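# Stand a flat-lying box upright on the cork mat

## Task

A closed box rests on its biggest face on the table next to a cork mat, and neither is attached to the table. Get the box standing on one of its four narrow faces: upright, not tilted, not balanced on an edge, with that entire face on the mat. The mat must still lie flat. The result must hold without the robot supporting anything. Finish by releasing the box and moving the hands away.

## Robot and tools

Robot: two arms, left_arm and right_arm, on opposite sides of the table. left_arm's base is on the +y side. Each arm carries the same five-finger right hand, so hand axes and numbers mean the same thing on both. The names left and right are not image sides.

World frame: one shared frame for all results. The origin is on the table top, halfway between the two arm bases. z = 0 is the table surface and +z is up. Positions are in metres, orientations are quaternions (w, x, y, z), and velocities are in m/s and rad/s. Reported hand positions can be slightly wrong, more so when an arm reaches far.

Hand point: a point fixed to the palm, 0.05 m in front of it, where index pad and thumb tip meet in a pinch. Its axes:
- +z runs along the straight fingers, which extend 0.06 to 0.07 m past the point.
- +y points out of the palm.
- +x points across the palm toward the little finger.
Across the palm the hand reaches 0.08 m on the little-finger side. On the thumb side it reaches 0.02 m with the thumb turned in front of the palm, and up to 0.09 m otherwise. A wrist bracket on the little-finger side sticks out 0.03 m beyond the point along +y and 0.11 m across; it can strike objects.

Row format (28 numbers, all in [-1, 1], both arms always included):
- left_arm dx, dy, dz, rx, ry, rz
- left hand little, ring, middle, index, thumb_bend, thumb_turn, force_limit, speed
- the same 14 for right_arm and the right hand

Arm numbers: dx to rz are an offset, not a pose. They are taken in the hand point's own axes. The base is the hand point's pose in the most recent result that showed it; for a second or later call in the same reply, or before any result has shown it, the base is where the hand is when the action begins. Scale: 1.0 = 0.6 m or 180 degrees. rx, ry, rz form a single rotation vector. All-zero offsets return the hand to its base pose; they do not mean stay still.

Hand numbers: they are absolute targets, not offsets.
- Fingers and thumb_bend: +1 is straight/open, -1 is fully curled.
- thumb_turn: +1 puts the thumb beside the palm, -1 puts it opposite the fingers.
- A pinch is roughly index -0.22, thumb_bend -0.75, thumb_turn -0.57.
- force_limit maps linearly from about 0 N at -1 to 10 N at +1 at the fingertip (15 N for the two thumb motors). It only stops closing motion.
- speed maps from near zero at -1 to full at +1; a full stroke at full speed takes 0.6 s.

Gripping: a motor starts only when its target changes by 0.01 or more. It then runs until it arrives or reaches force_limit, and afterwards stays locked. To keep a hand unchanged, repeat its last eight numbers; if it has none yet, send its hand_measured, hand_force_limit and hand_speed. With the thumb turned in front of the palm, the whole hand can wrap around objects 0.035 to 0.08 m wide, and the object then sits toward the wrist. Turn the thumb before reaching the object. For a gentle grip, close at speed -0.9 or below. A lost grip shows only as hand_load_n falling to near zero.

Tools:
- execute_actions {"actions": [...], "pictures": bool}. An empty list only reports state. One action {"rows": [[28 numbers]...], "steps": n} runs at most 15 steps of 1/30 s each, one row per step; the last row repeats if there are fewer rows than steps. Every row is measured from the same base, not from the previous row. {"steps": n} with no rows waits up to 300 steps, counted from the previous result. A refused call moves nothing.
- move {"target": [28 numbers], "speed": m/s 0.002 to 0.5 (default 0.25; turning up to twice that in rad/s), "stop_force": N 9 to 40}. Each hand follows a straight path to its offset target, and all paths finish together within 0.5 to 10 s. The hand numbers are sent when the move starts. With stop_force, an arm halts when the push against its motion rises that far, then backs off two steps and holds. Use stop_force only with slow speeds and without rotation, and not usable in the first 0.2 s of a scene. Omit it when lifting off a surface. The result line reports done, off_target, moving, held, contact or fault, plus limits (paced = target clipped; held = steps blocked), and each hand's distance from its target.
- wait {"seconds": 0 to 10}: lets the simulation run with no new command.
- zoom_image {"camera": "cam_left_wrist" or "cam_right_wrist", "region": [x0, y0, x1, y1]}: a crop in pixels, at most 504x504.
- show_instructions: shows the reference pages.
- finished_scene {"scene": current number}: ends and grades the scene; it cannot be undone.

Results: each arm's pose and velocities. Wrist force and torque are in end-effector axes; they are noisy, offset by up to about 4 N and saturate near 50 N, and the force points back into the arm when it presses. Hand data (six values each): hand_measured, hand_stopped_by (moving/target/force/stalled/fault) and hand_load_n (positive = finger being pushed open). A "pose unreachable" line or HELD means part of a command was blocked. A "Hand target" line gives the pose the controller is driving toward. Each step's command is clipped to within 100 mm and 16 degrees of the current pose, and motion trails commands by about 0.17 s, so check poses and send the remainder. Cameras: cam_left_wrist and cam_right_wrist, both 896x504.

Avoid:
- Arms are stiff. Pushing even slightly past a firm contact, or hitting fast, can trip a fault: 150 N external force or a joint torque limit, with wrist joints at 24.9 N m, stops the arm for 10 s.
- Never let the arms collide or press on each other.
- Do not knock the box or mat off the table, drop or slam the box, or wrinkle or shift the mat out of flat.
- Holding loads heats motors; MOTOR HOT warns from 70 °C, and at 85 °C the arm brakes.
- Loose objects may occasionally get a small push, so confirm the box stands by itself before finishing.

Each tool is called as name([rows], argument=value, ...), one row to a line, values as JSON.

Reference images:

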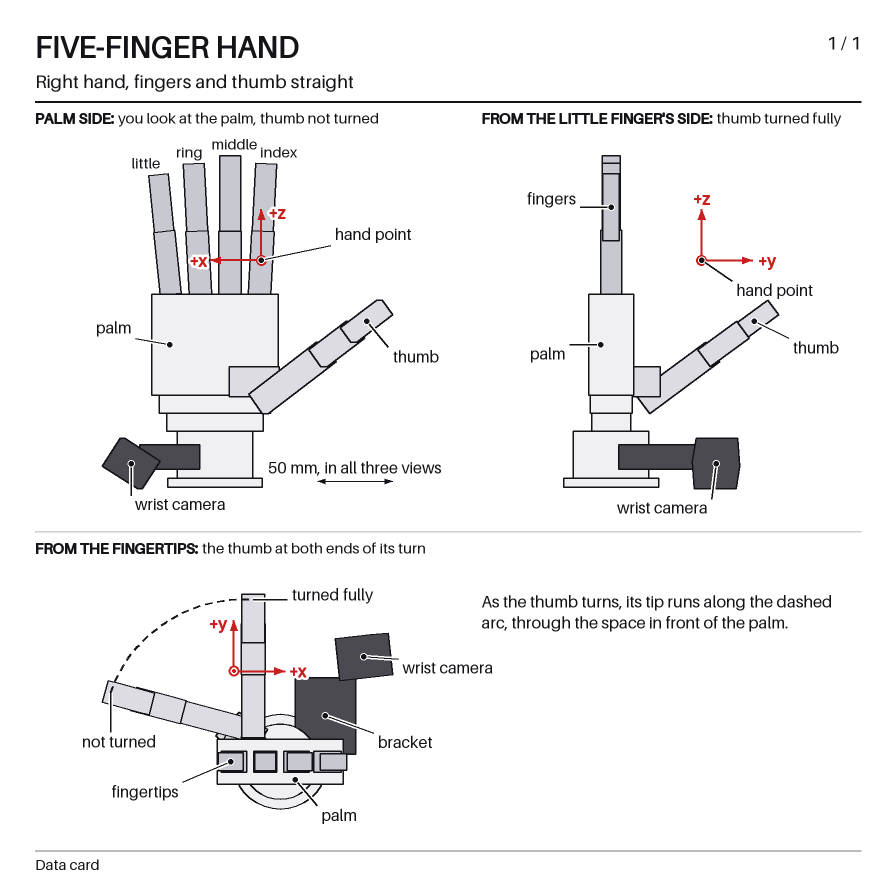

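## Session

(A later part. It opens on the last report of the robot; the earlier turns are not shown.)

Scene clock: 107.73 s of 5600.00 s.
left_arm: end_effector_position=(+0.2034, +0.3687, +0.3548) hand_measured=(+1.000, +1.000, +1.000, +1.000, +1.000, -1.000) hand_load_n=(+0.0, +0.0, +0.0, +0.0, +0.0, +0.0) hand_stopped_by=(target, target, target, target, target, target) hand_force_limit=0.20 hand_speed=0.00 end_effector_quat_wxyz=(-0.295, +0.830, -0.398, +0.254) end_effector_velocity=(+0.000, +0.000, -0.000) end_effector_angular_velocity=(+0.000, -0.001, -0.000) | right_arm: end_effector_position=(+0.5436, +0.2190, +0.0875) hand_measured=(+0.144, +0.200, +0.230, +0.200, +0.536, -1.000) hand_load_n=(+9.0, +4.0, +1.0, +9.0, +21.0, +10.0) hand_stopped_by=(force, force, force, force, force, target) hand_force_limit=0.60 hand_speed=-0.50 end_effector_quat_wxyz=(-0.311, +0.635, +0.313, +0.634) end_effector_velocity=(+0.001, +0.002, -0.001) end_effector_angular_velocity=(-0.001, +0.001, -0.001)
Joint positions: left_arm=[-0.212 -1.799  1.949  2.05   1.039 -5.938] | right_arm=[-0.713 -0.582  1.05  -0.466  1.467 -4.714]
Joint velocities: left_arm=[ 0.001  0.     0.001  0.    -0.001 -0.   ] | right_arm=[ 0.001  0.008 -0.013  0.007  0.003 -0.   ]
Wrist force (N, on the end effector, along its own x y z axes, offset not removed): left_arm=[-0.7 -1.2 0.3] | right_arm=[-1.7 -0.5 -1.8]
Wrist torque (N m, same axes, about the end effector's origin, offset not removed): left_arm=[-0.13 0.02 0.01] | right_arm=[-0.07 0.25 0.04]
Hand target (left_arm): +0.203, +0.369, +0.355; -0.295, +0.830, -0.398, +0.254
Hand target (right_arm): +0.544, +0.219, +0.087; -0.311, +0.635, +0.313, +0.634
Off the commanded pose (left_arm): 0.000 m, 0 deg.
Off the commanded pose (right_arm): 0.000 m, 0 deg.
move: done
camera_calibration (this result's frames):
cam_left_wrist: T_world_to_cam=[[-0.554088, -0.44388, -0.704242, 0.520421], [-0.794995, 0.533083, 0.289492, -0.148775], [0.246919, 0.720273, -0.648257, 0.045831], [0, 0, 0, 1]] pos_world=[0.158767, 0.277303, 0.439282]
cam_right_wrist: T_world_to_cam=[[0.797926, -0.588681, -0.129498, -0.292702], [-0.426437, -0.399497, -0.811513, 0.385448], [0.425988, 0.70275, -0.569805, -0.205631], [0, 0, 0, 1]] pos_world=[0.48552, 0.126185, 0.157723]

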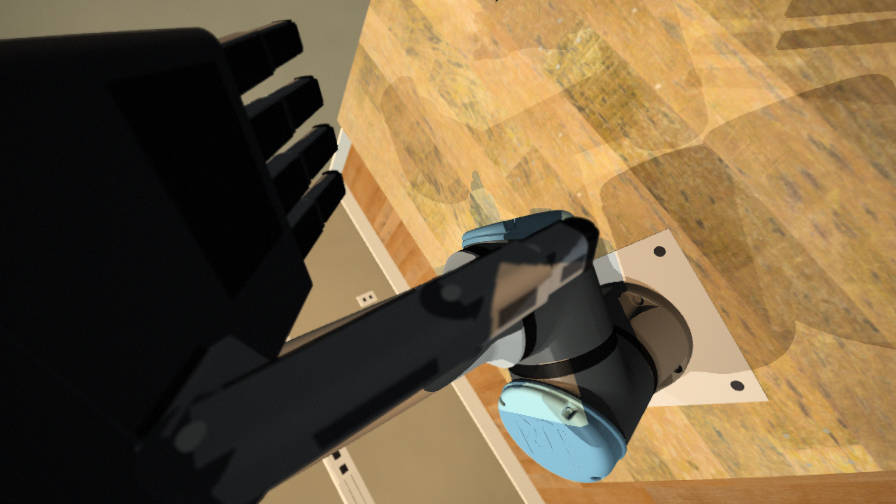

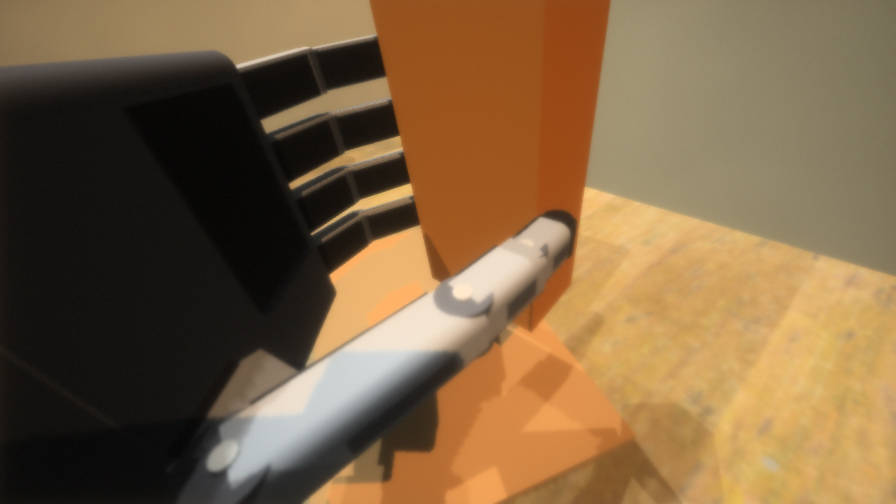

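move(target=[0,0,0,0,0,0,1,1,1,1,1,-1,0.2,0,-0.05,-0.05,0.025,0,0,0,-0.6,-0.6,-0.6,-0.6,-0.6,-1,0.6,-0.5], speed=0.05)

move(target=[0,0,0,0,0,0,1,1,1,1,1,-1,0.2,0,-0.05,0,0,0,0,0,-0.6,-0.6,-0.6,-0.6,-0.6,-1,0.6,-0.5], speed=0.005, stop_force=9)

Scene clock: 112.40 s of 5600.00 s.
left_arm: end_effector_position=(+0.2034, +0.3687, +0.3548) hand_measured=(+1.000, +1.000, +1.000, +1.000, +1.000, -1.000) hand_load_n=(+0.0, +0.0, +0.0, +0.0, +0.0, +0.0) hand_stopped_by=(target, target, target, target, target, target) hand_force_limit=0.20 hand_speed=0.00 end_effector_quat_wxyz=(-0.295, +0.830, -0.398, +0.254) end_effector_velocity=(-0.001, +0.001, -0.000) end_effector_angular_velocity=(+0.001, +0.002, +0.002) | right_arm: end_effector_position=(+0.5291, +0.2489, +0.0576) hand_measured=(+0.144, +0.200, +0.230, +0.200, +0.536, -1.000) hand_load_n=(+9.0, +4.0, +1.0, +9.0, +21.0, +10.0) hand_stopped_by=(force, force, force, force, force, target) hand_force_limit=0.60 hand_speed=-0.50 end_effector_quat_wxyz=(-0.311, +0.635, +0.313, +0.634) end_effector_velocity=(-0.000, +0.002, -0.001) end_effector_angular_velocity=(+0.000, +0.000, -0.001)
Joint positions: left_arm=[-0.212 -1.799  1.949  2.05   1.039 -5.938] | right_arm=[-0.67  -0.499  0.968 -0.466  1.51  -4.714]
Joint velocities: left_arm=[-0.    -0.     0.     0.001  0.003  0.   ] | right_arm=[ 0.002  0.005 -0.007  0.002  0.003  0.   ]
Wrist force (N, on the end effector, along its own x y z axes, offset not removed): left_arm=[-0.5 -0.5 0.1] | right_arm=[-0.4 1.5 -2.3]
Wrist torque (N m, same axes, about the end effector's origin, offset not removed): left_arm=[-0.04 -0.14 0.23] | right_arm=[0.28 0.11 0.23]
Hand target (left_arm): +0.203, +0.369, +0.355; -0.295, +0.830, -0.398, +0.254
Hand target (right_arm): +0.529, +0.249, +0.057; -0.311, +0.635, +0.313, +0.634
Off the commanded pose (left_arm): 0.000 m, 0 deg.
Off the commanded pose (right_arm): 0.000 m, 0 deg.
After step 90, 0.37 s passed at rest.
move: done
camera_calibration (this result's frames):
cam_left_wrist: T_world_to_cam=[[-0.554088, -0.44388, -0.704242, 0.520421], [-0.794995, 0.533083, 0.289491, -0.148775], [0.24692, 0.720273, -0.648257, 0.0458311], [0, 0, 0, 1]] pos_world=[0.158767, 0.277303, 0.439282]
cam_right_wrist: T_world_to_cam=[[0.797958, -0.58867, -0.129345, -0.267405], [-0.426318, -0.39957, -0.81154, 0.366931], [0.426047, 0.702717, -0.569801, -0.237504], [0, 0, 0, 1]] pos_world=[0.470995, 0.156099, 0.127862]

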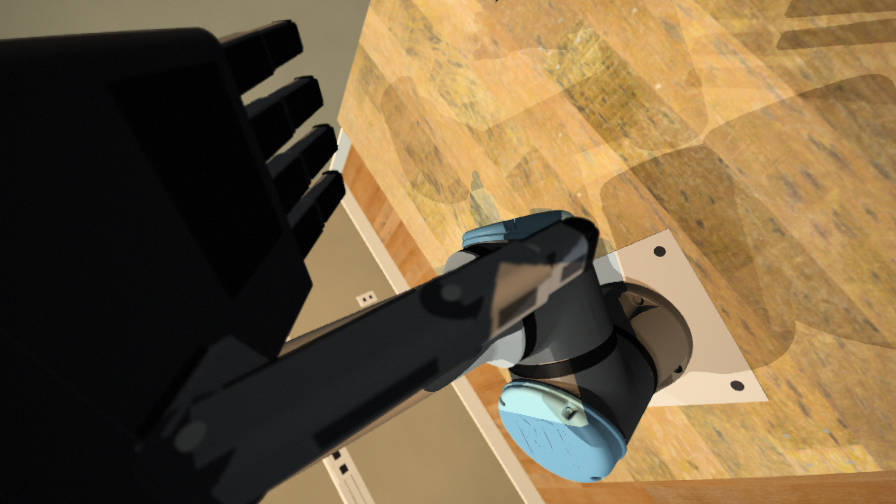

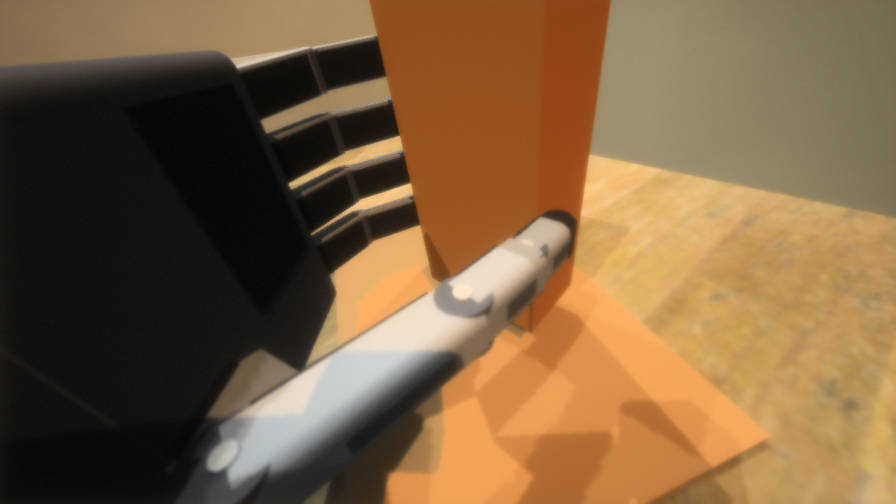

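Scene clock: 115.70 s of 5600.00 s.
left_arm: end_effector_position=(+0.2034, +0.3687, +0.3548) hand_measured=(+1.000, +1.000, +1.000, +1.000, +1.000, -1.000) hand_load_n=(+0.0, +0.0, +0.0, +0.0, +0.0, +0.0) hand_stopped_by=(target, target, target, target, target, target) hand_force_limit=0.20 hand_speed=0.00 end_effector_quat_wxyz=(-0.295, +0.830, -0.398, +0.254) end_effector_velocity=(-0.000, +0.000, -0.000) end_effector_angular_velocity=(-0.000, +0.002, +0.002) | right_arm: end_effector_position=(+0.5291, +0.2489, +0.0432) hand_measured=(+0.146, +0.200, +0.230, +0.200, +0.536, -1.000) hand_load_n=(+12.0, +6.0, +1.5, +8.0, +21.0, +6.0) hand_stopped_by=(force, force, force, force, force, target) hand_force_limit=0.60 hand_speed=-0.50 end_effector_quat_wxyz=(-0.311, +0.635, +0.313, +0.634) end_effector_velocity=(-0.001, +0.000, +0.002) end_effector_angular_velocity=(-0.002, +0.001, +0.001)
Joint positions: left_arm=[-0.212 -1.799  1.949  2.05   1.039 -5.938] | right_arm=[-0.67  -0.48   0.97  -0.487  1.51  -4.714]
Joint velocities: left_arm=[ 0.     0.    -0.    -0.001  0.002 -0.   ] | right_arm=[ 0.001 -0.003 -0.001  0.006  0.001 -0.   ]
Wrist force (N, on the end effector, along its own x y z axes, offset not removed): left_arm=[2.3 -2.1 2.1] | right_arm=[12.2 -4.1 0.8]
Wrist torque (N m, same axes, about the end effector's origin, offset not removed): left_arm=[-0.50 -0.62 0.21] | right_arm=[-0.08 0.28 -0.11]
Hand target (left_arm): +0.203, +0.369, +0.355; -0.295, +0.830, -0.398, +0.254
Hand target (right_arm): +0.529, +0.249, +0.044; -0.311, +0.635, +0.313, +0.634
Off the commanded pose (left_arm): 0.000 m, 0 deg.
Off the commanded pose (right_arm): 0.016 m, 0 deg.
move: contact (right_arm)
camera_calibration (this result's frames):
cam_left_wrist: T_world_to_cam=[[-0.554088, -0.443881, -0.704242, 0.520421], [-0.794995, 0.533083, 0.289492, -0.148775], [0.24692, 0.720273, -0.648258, 0.0458311], [0, 0, 0, 1]] pos_world=[0.158767, 0.277303, 0.439282]
cam_right_wrist: T_world_to_cam=[[0.798029, -0.588582, -0.129309, -0.269341], [-0.426055, -0.399316, -0.811803, 0.355059], [0.426178, 0.702935, -0.569434, -0.245903], [0, 0, 0, 1]] pos_world=[0.471015, 0.156105, 0.113384]

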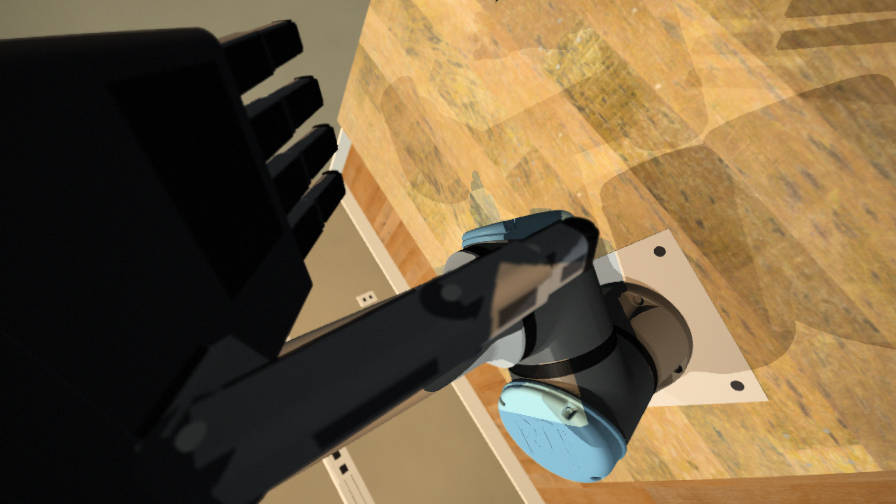

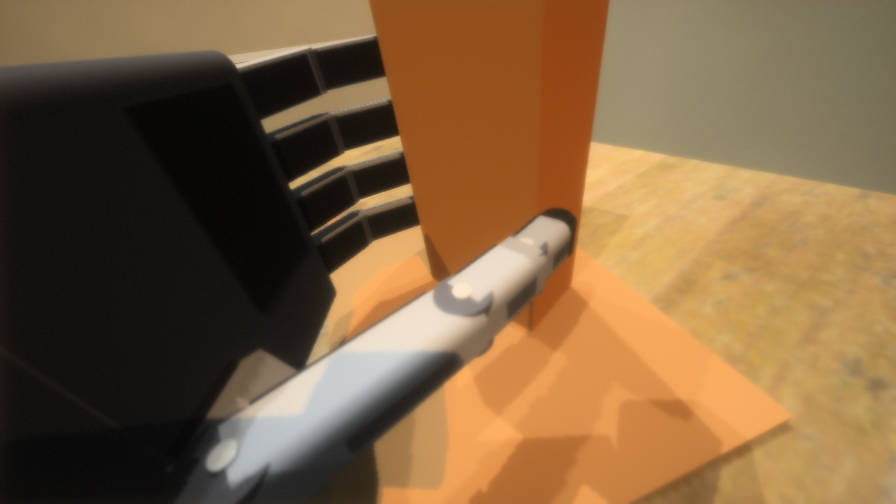

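move(target=[0,0,0,0,0,0,1,1,1,1,1,-1,0.2,0,0.002,0,0,0,0,0,1,1,1,1,1,-1,0.6,-0.3], speed=0.01)

move(target=[0,0,0,0,0,0,1,1,1,1,1,-1,0.2,0,0.02,0,-0.25,0,0,0,1,1,1,1,1,-1,0.6,-0.3], speed=0.08)

move(target=[0,0,0,0,0,0,1,1,1,1,1,-1,0.2,0,0.3,0,-0.2,0,0.1,0,1,1,1,1,1,-1,0.6,-0.3])

Scene clock: 119.83 s of 5600.00 s.
left_arm: end_effector_position=(+0.2034, +0.3687, +0.3548) hand_measured=(+1.000, +1.000, +1.000, +1.000, +1.000, -1.000) hand_load_n=(+0.0, +0.0, +0.0, +0.0, +0.0, +0.0) hand_stopped_by=(target, target, target, target, target, target) hand_force_limit=0.20 hand_speed=0.00 end_effector_quat_wxyz=(-0.295, +0.830, -0.398, +0.254) end_effector_velocity=(+0.000, -0.000, +0.000) end_effector_angular_velocity=(-0.002, +0.001, +0.001) | right_arm: end_effector_position=(+0.5291, +0.2489, +0.0444) hand_measured=(+1.000, +1.000, +1.000, +1.000, +1.000, -1.000) hand_load_n=(+0.0, +0.0, +0.0, +0.0, +0.0, +0.0) hand_stopped_by=(target, target, target, target, target, target) hand_force_limit=0.60 hand_speed=-0.30 end_effector_quat_wxyz=(-0.311, +0.635, +0.313, +0.634) end_effector_velocity=(-0.000, -0.000, -0.001) end_effector_angular_velocity=(-0.001, +0.001, +0.000)
Joint positions: left_arm=[-0.212 -1.799  1.949  2.05   1.039 -5.938] | right_arm=[-0.67  -0.482  0.97  -0.485  1.51  -4.714]
Joint velocities: left_arm=[ 0.001 -0.    -0.001 -0.001  0.    -0.   ] | right_arm=[-0.     0.001  0.001  0.    -0.001  0.   ]
Wrist force (N, on the end effector, along its own x y z axes, offset not removed): left_arm=[2.0 -2.6 0.6] | right_arm=[0.1 -2.3 -3.5]
Wrist torque (N m, same axes, about the end effector's origin, offset not removed): left_arm=[-0.65 -0.44 0.12] | right_arm=[-0.12 0.19 -0.11]
Hand target (left_arm): +0.203, +0.369, +0.355; -0.295, +0.830, -0.398, +0.254
Hand target (right_arm): +0.529, +0.249, +0.044; -0.311, +0.635, +0.313, +0.634
Off the commanded pose (left_arm): 0.000 m, 0 deg.
Off the commanded pose (right_arm): 0.000 m, 0 deg.
After step 90, 0.13 s passed at rest.
move: done
camera_calibration (this result's frames):
cam_left_wrist: T_world_to_cam=[[-0.554088, -0.443881, -0.704242, 0.520421], [-0.794995, 0.533083, 0.289492, -0.148775], [0.24692, 0.720273, -0.648257, 0.0458311], [0, 0, 0, 1]] pos_world=[0.158767, 0.277303, 0.439282]
cam_right_wrist: T_world_to_cam=[[0.79801, -0.588608, -0.129309, -0.269201], [-0.426068, -0.399303, -0.811802, 0.356038], [0.4262, 0.702921, -0.569435, -0.245229], [0, 0, 0, 1]] pos_world=[0.471039, 0.156089, 0.11458]

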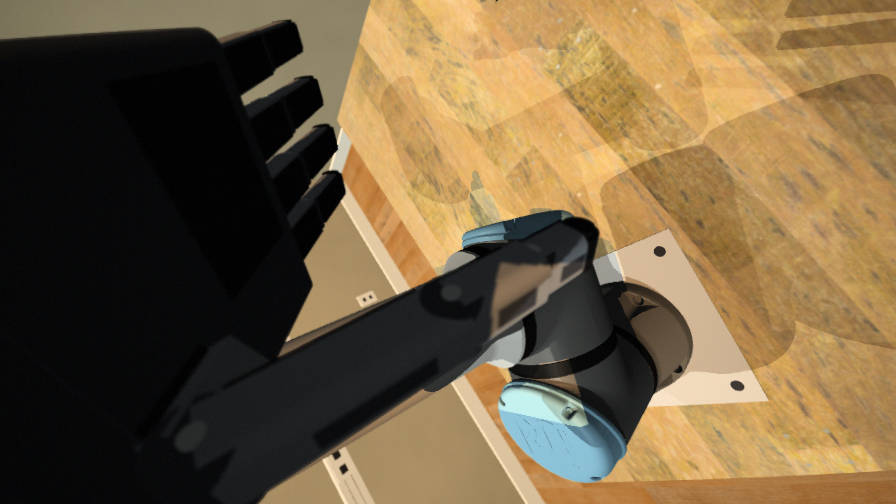

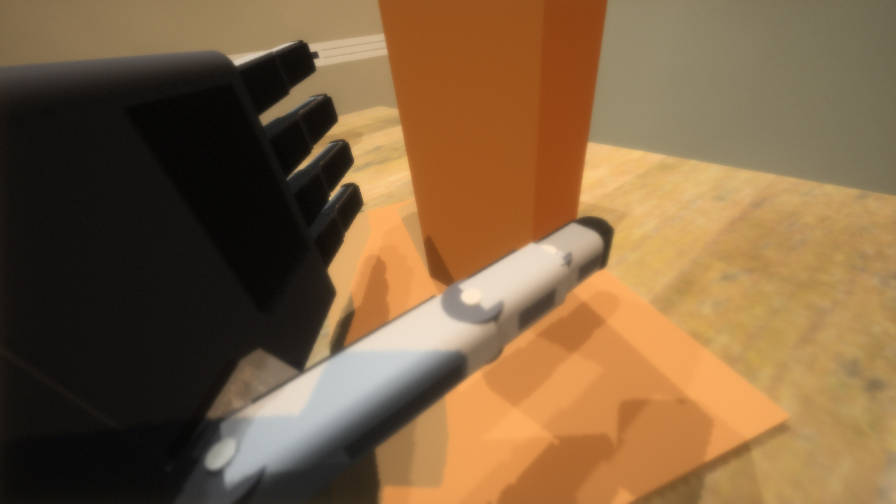

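Scene clock: 122.20 s of 5600.00 s.
left_arm: end_effector_position=(+0.2034, +0.3687, +0.3548) hand_measured=(+1.000, +1.000, +1.000, +1.000, +1.000, -1.000) hand_load_n=(+0.0, +0.0, +0.0, +0.0, +0.0, +0.0) hand_stopped_by=(target, target, target, target, target, target) hand_force_limit=0.20 hand_speed=0.00 end_effector_quat_wxyz=(-0.295, +0.830, -0.398, +0.254) end_effector_velocity=(-0.001, +0.000, -0.000) end_effector_angular_velocity=(-0.000, +0.003, +0.002) | right_arm: end_effector_position=(+0.4377, +0.1303, +0.0565) hand_measured=(+1.000, +1.000, +1.000, +1.000, +1.000, -1.000) hand_load_n=(+0.0, +0.0, +0.0, +0.0, +0.0, +0.0) hand_stopped_by=(target, target, target, target, target, target) hand_force_limit=0.60 hand_speed=-0.30 end_effector_quat_wxyz=(-0.311, +0.635, +0.313, +0.634) end_effector_velocity=(-0.002, -0.002, -0.001) end_effector_angular_velocity=(-0.001, -0.000, -0.000)
Joint positions: left_arm=[-0.212 -1.799  1.949  2.05   1.039 -5.938] | right_arm=[-0.686 -0.799  1.592 -0.791  1.494 -4.715]
Joint velocities: left_arm=[ 0.    -0.     0.    -0.001  0.003 -0.   ] | right_arm=[-0.001 -0.004  0.01  -0.005 -0.    -0.   ]
Wrist force (N, on the end effector, along its own x y z axes, offset not removed): left_arm=[3.3 -1.3 -0.1] | right_arm=[0.5 -1.8 -0.3]
Wrist torque (N m, same axes, about the end effector's origin, offset not removed): left_arm=[-0.16 -0.51 0.29] | right_arm=[-0.15 0.19 0.01]
Hand target (left_arm): +0.203, +0.369, +0.355; -0.295, +0.830, -0.398, +0.254
Hand target (right_arm): +0.438, +0.130, +0.057; -0.311, +0.635, +0.313, +0.634
Off the commanded pose (left_arm): 0.000 m, 0 deg.
Off the commanded pose (right_arm): 0.000 m, 0 deg.
move: done
camera_calibration (this result's frames):
cam_left_wrist: T_world_to_cam=[[-0.554088, -0.443881, -0.704242, 0.520421], [-0.794995, 0.533083, 0.289492, -0.148775], [0.246919, 0.720273, -0.648258, 0.0458312], [0, 0, 0, 1]] pos_world=[0.158767, 0.277303, 0.439282]
cam_right_wrist: T_world_to_cam=[[0.797992, -0.588647, -0.129247, -0.264508], [-0.426067, -0.399354, -0.811778, 0.27955], [0.426235, 0.70286, -0.569484, -0.115978], [0, 0, 0, 1]] pos_world=[0.379616, 0.0374542, 0.126698]

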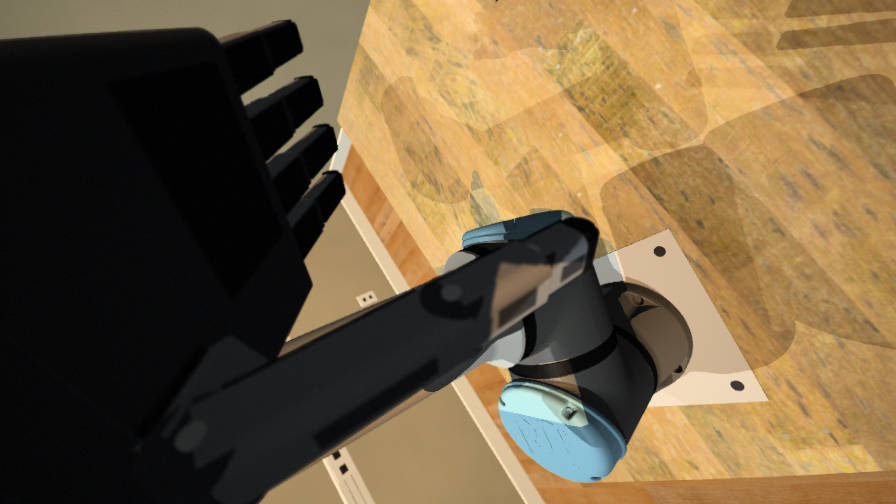

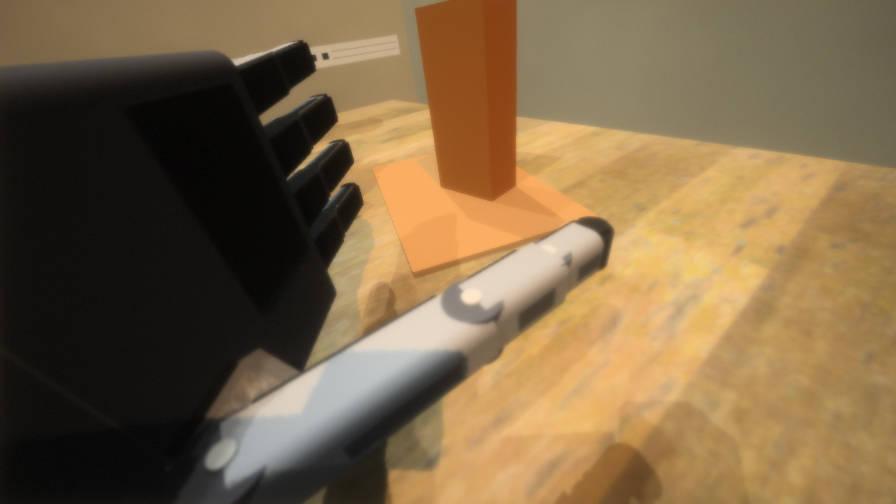

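Scene clock: 123.73 s of 5600.00 s.
left_arm: end_effector_position=(+0.2034, +0.3687, +0.3548) hand_measured=(+1.000, +1.000, +1.000, +1.000, +1.000, -1.000) hand_load_n=(+0.0, +0.0, +0.0, +0.0, +0.0, +0.0) hand_stopped_by=(target, target, target, target, target, target) hand_force_limit=0.20 hand_speed=0.00 end_effector_quat_wxyz=(-0.295, +0.830, -0.398, +0.254) end_effector_velocity=(-0.000, -0.000, -0.000) end_effector_angular_velocity=(-0.001, -0.000, -0.001) | right_arm: end_effector_position=(+0.3645, +0.0357, +0.2363) hand_measured=(+1.000, +1.000, +1.000, +1.000, +1.000, -1.000) hand_load_n=(+0.0, +0.0, +0.0, +0.0, +0.0, +0.0) hand_stopped_by=(target, target, target, target, target, target) hand_force_limit=0.60 hand_speed=-0.30 end_effector_quat_wxyz=(-0.356, +0.528, +0.260, +0.725) end_effector_velocity=(-0.001, -0.001, +0.002) end_effector_angular_velocity=(+0.003, -0.004, +0.003)
Joint positions: left_arm=[-0.212 -1.799  1.949  2.05   1.039 -5.938] | right_arm=[-0.705 -1.223  2.011 -1.101  1.479 -4.685]
Joint velocities: left_arm=[-0.001 -0.     0.    -0.001 -0.001 -0.   ] | right_arm=[-0.001 -0.005  0.004 -0.003 -0.003  0.   ]
Wrist force (N, on the end effector, along its own x y z axes, offset not removed): left_arm=[1.0 -0.8 -0.8] | right_arm=[0.4 -0.8 0.4]
Wrist torque (N m, same axes, about the end effector's origin, offset not removed): left_arm=[-0.04 -0.24 0.26] | right_arm=[-0.10 0.07 0.05]
Hand target (left_arm): +0.203, +0.369, +0.355; -0.295, +0.830, -0.398, +0.254
Hand target (right_arm): +0.364, +0.036, +0.237; -0.356, +0.528, +0.260, +0.726
Off the commanded pose (left_arm): 0.000 m, 0 deg.
Off the commanded pose (right_arm): 0.001 m, 0 deg.
move: done
camera_calibration (this result's frames):
cam_left_wrist: T_world_to_cam=[[-0.554088, -0.44388, -0.704242, 0.520421], [-0.794995, 0.533083, 0.289492, -0.148775], [0.24692, 0.720273, -0.648257, 0.045831], [0, 0, 0, 1]] pos_world=[0.158767, 0.277303, 0.439282]
cam_right_wrist: T_world_to_cam=[[0.821953, -0.557504, -0.116541, -0.251381], [-0.255833, -0.17858, -0.950083, 0.319344], [0.508863, 0.810739, -0.289413, -0.0160956], [0, 0, 0, 1]] pos_world=[0.296513, -0.0700681, 0.269449]

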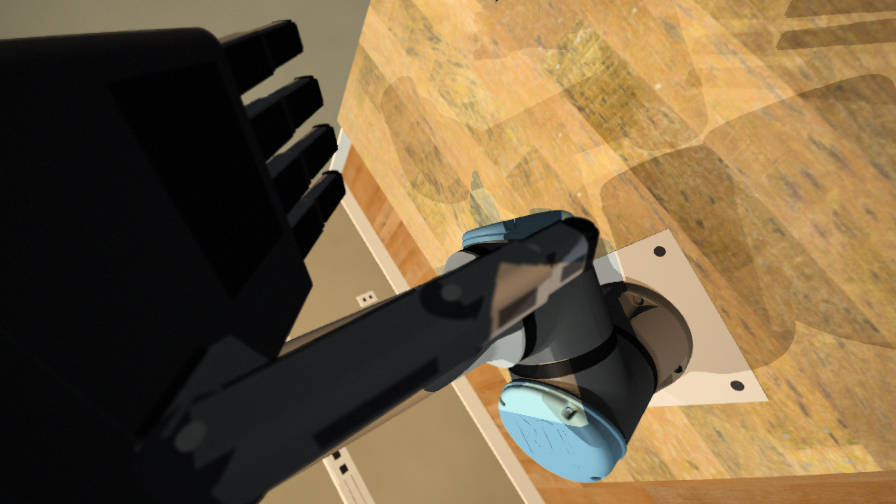

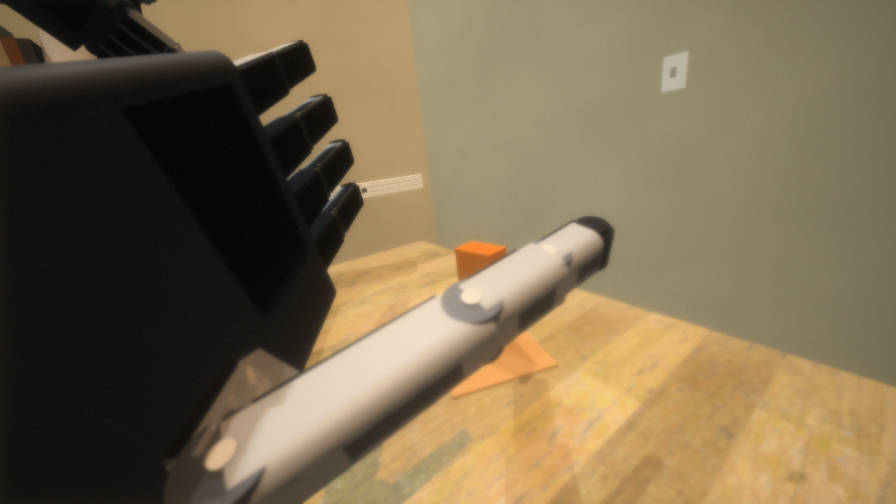

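Standing on mat.

finished_scene(scene=1)

The scene is finished: the task was done.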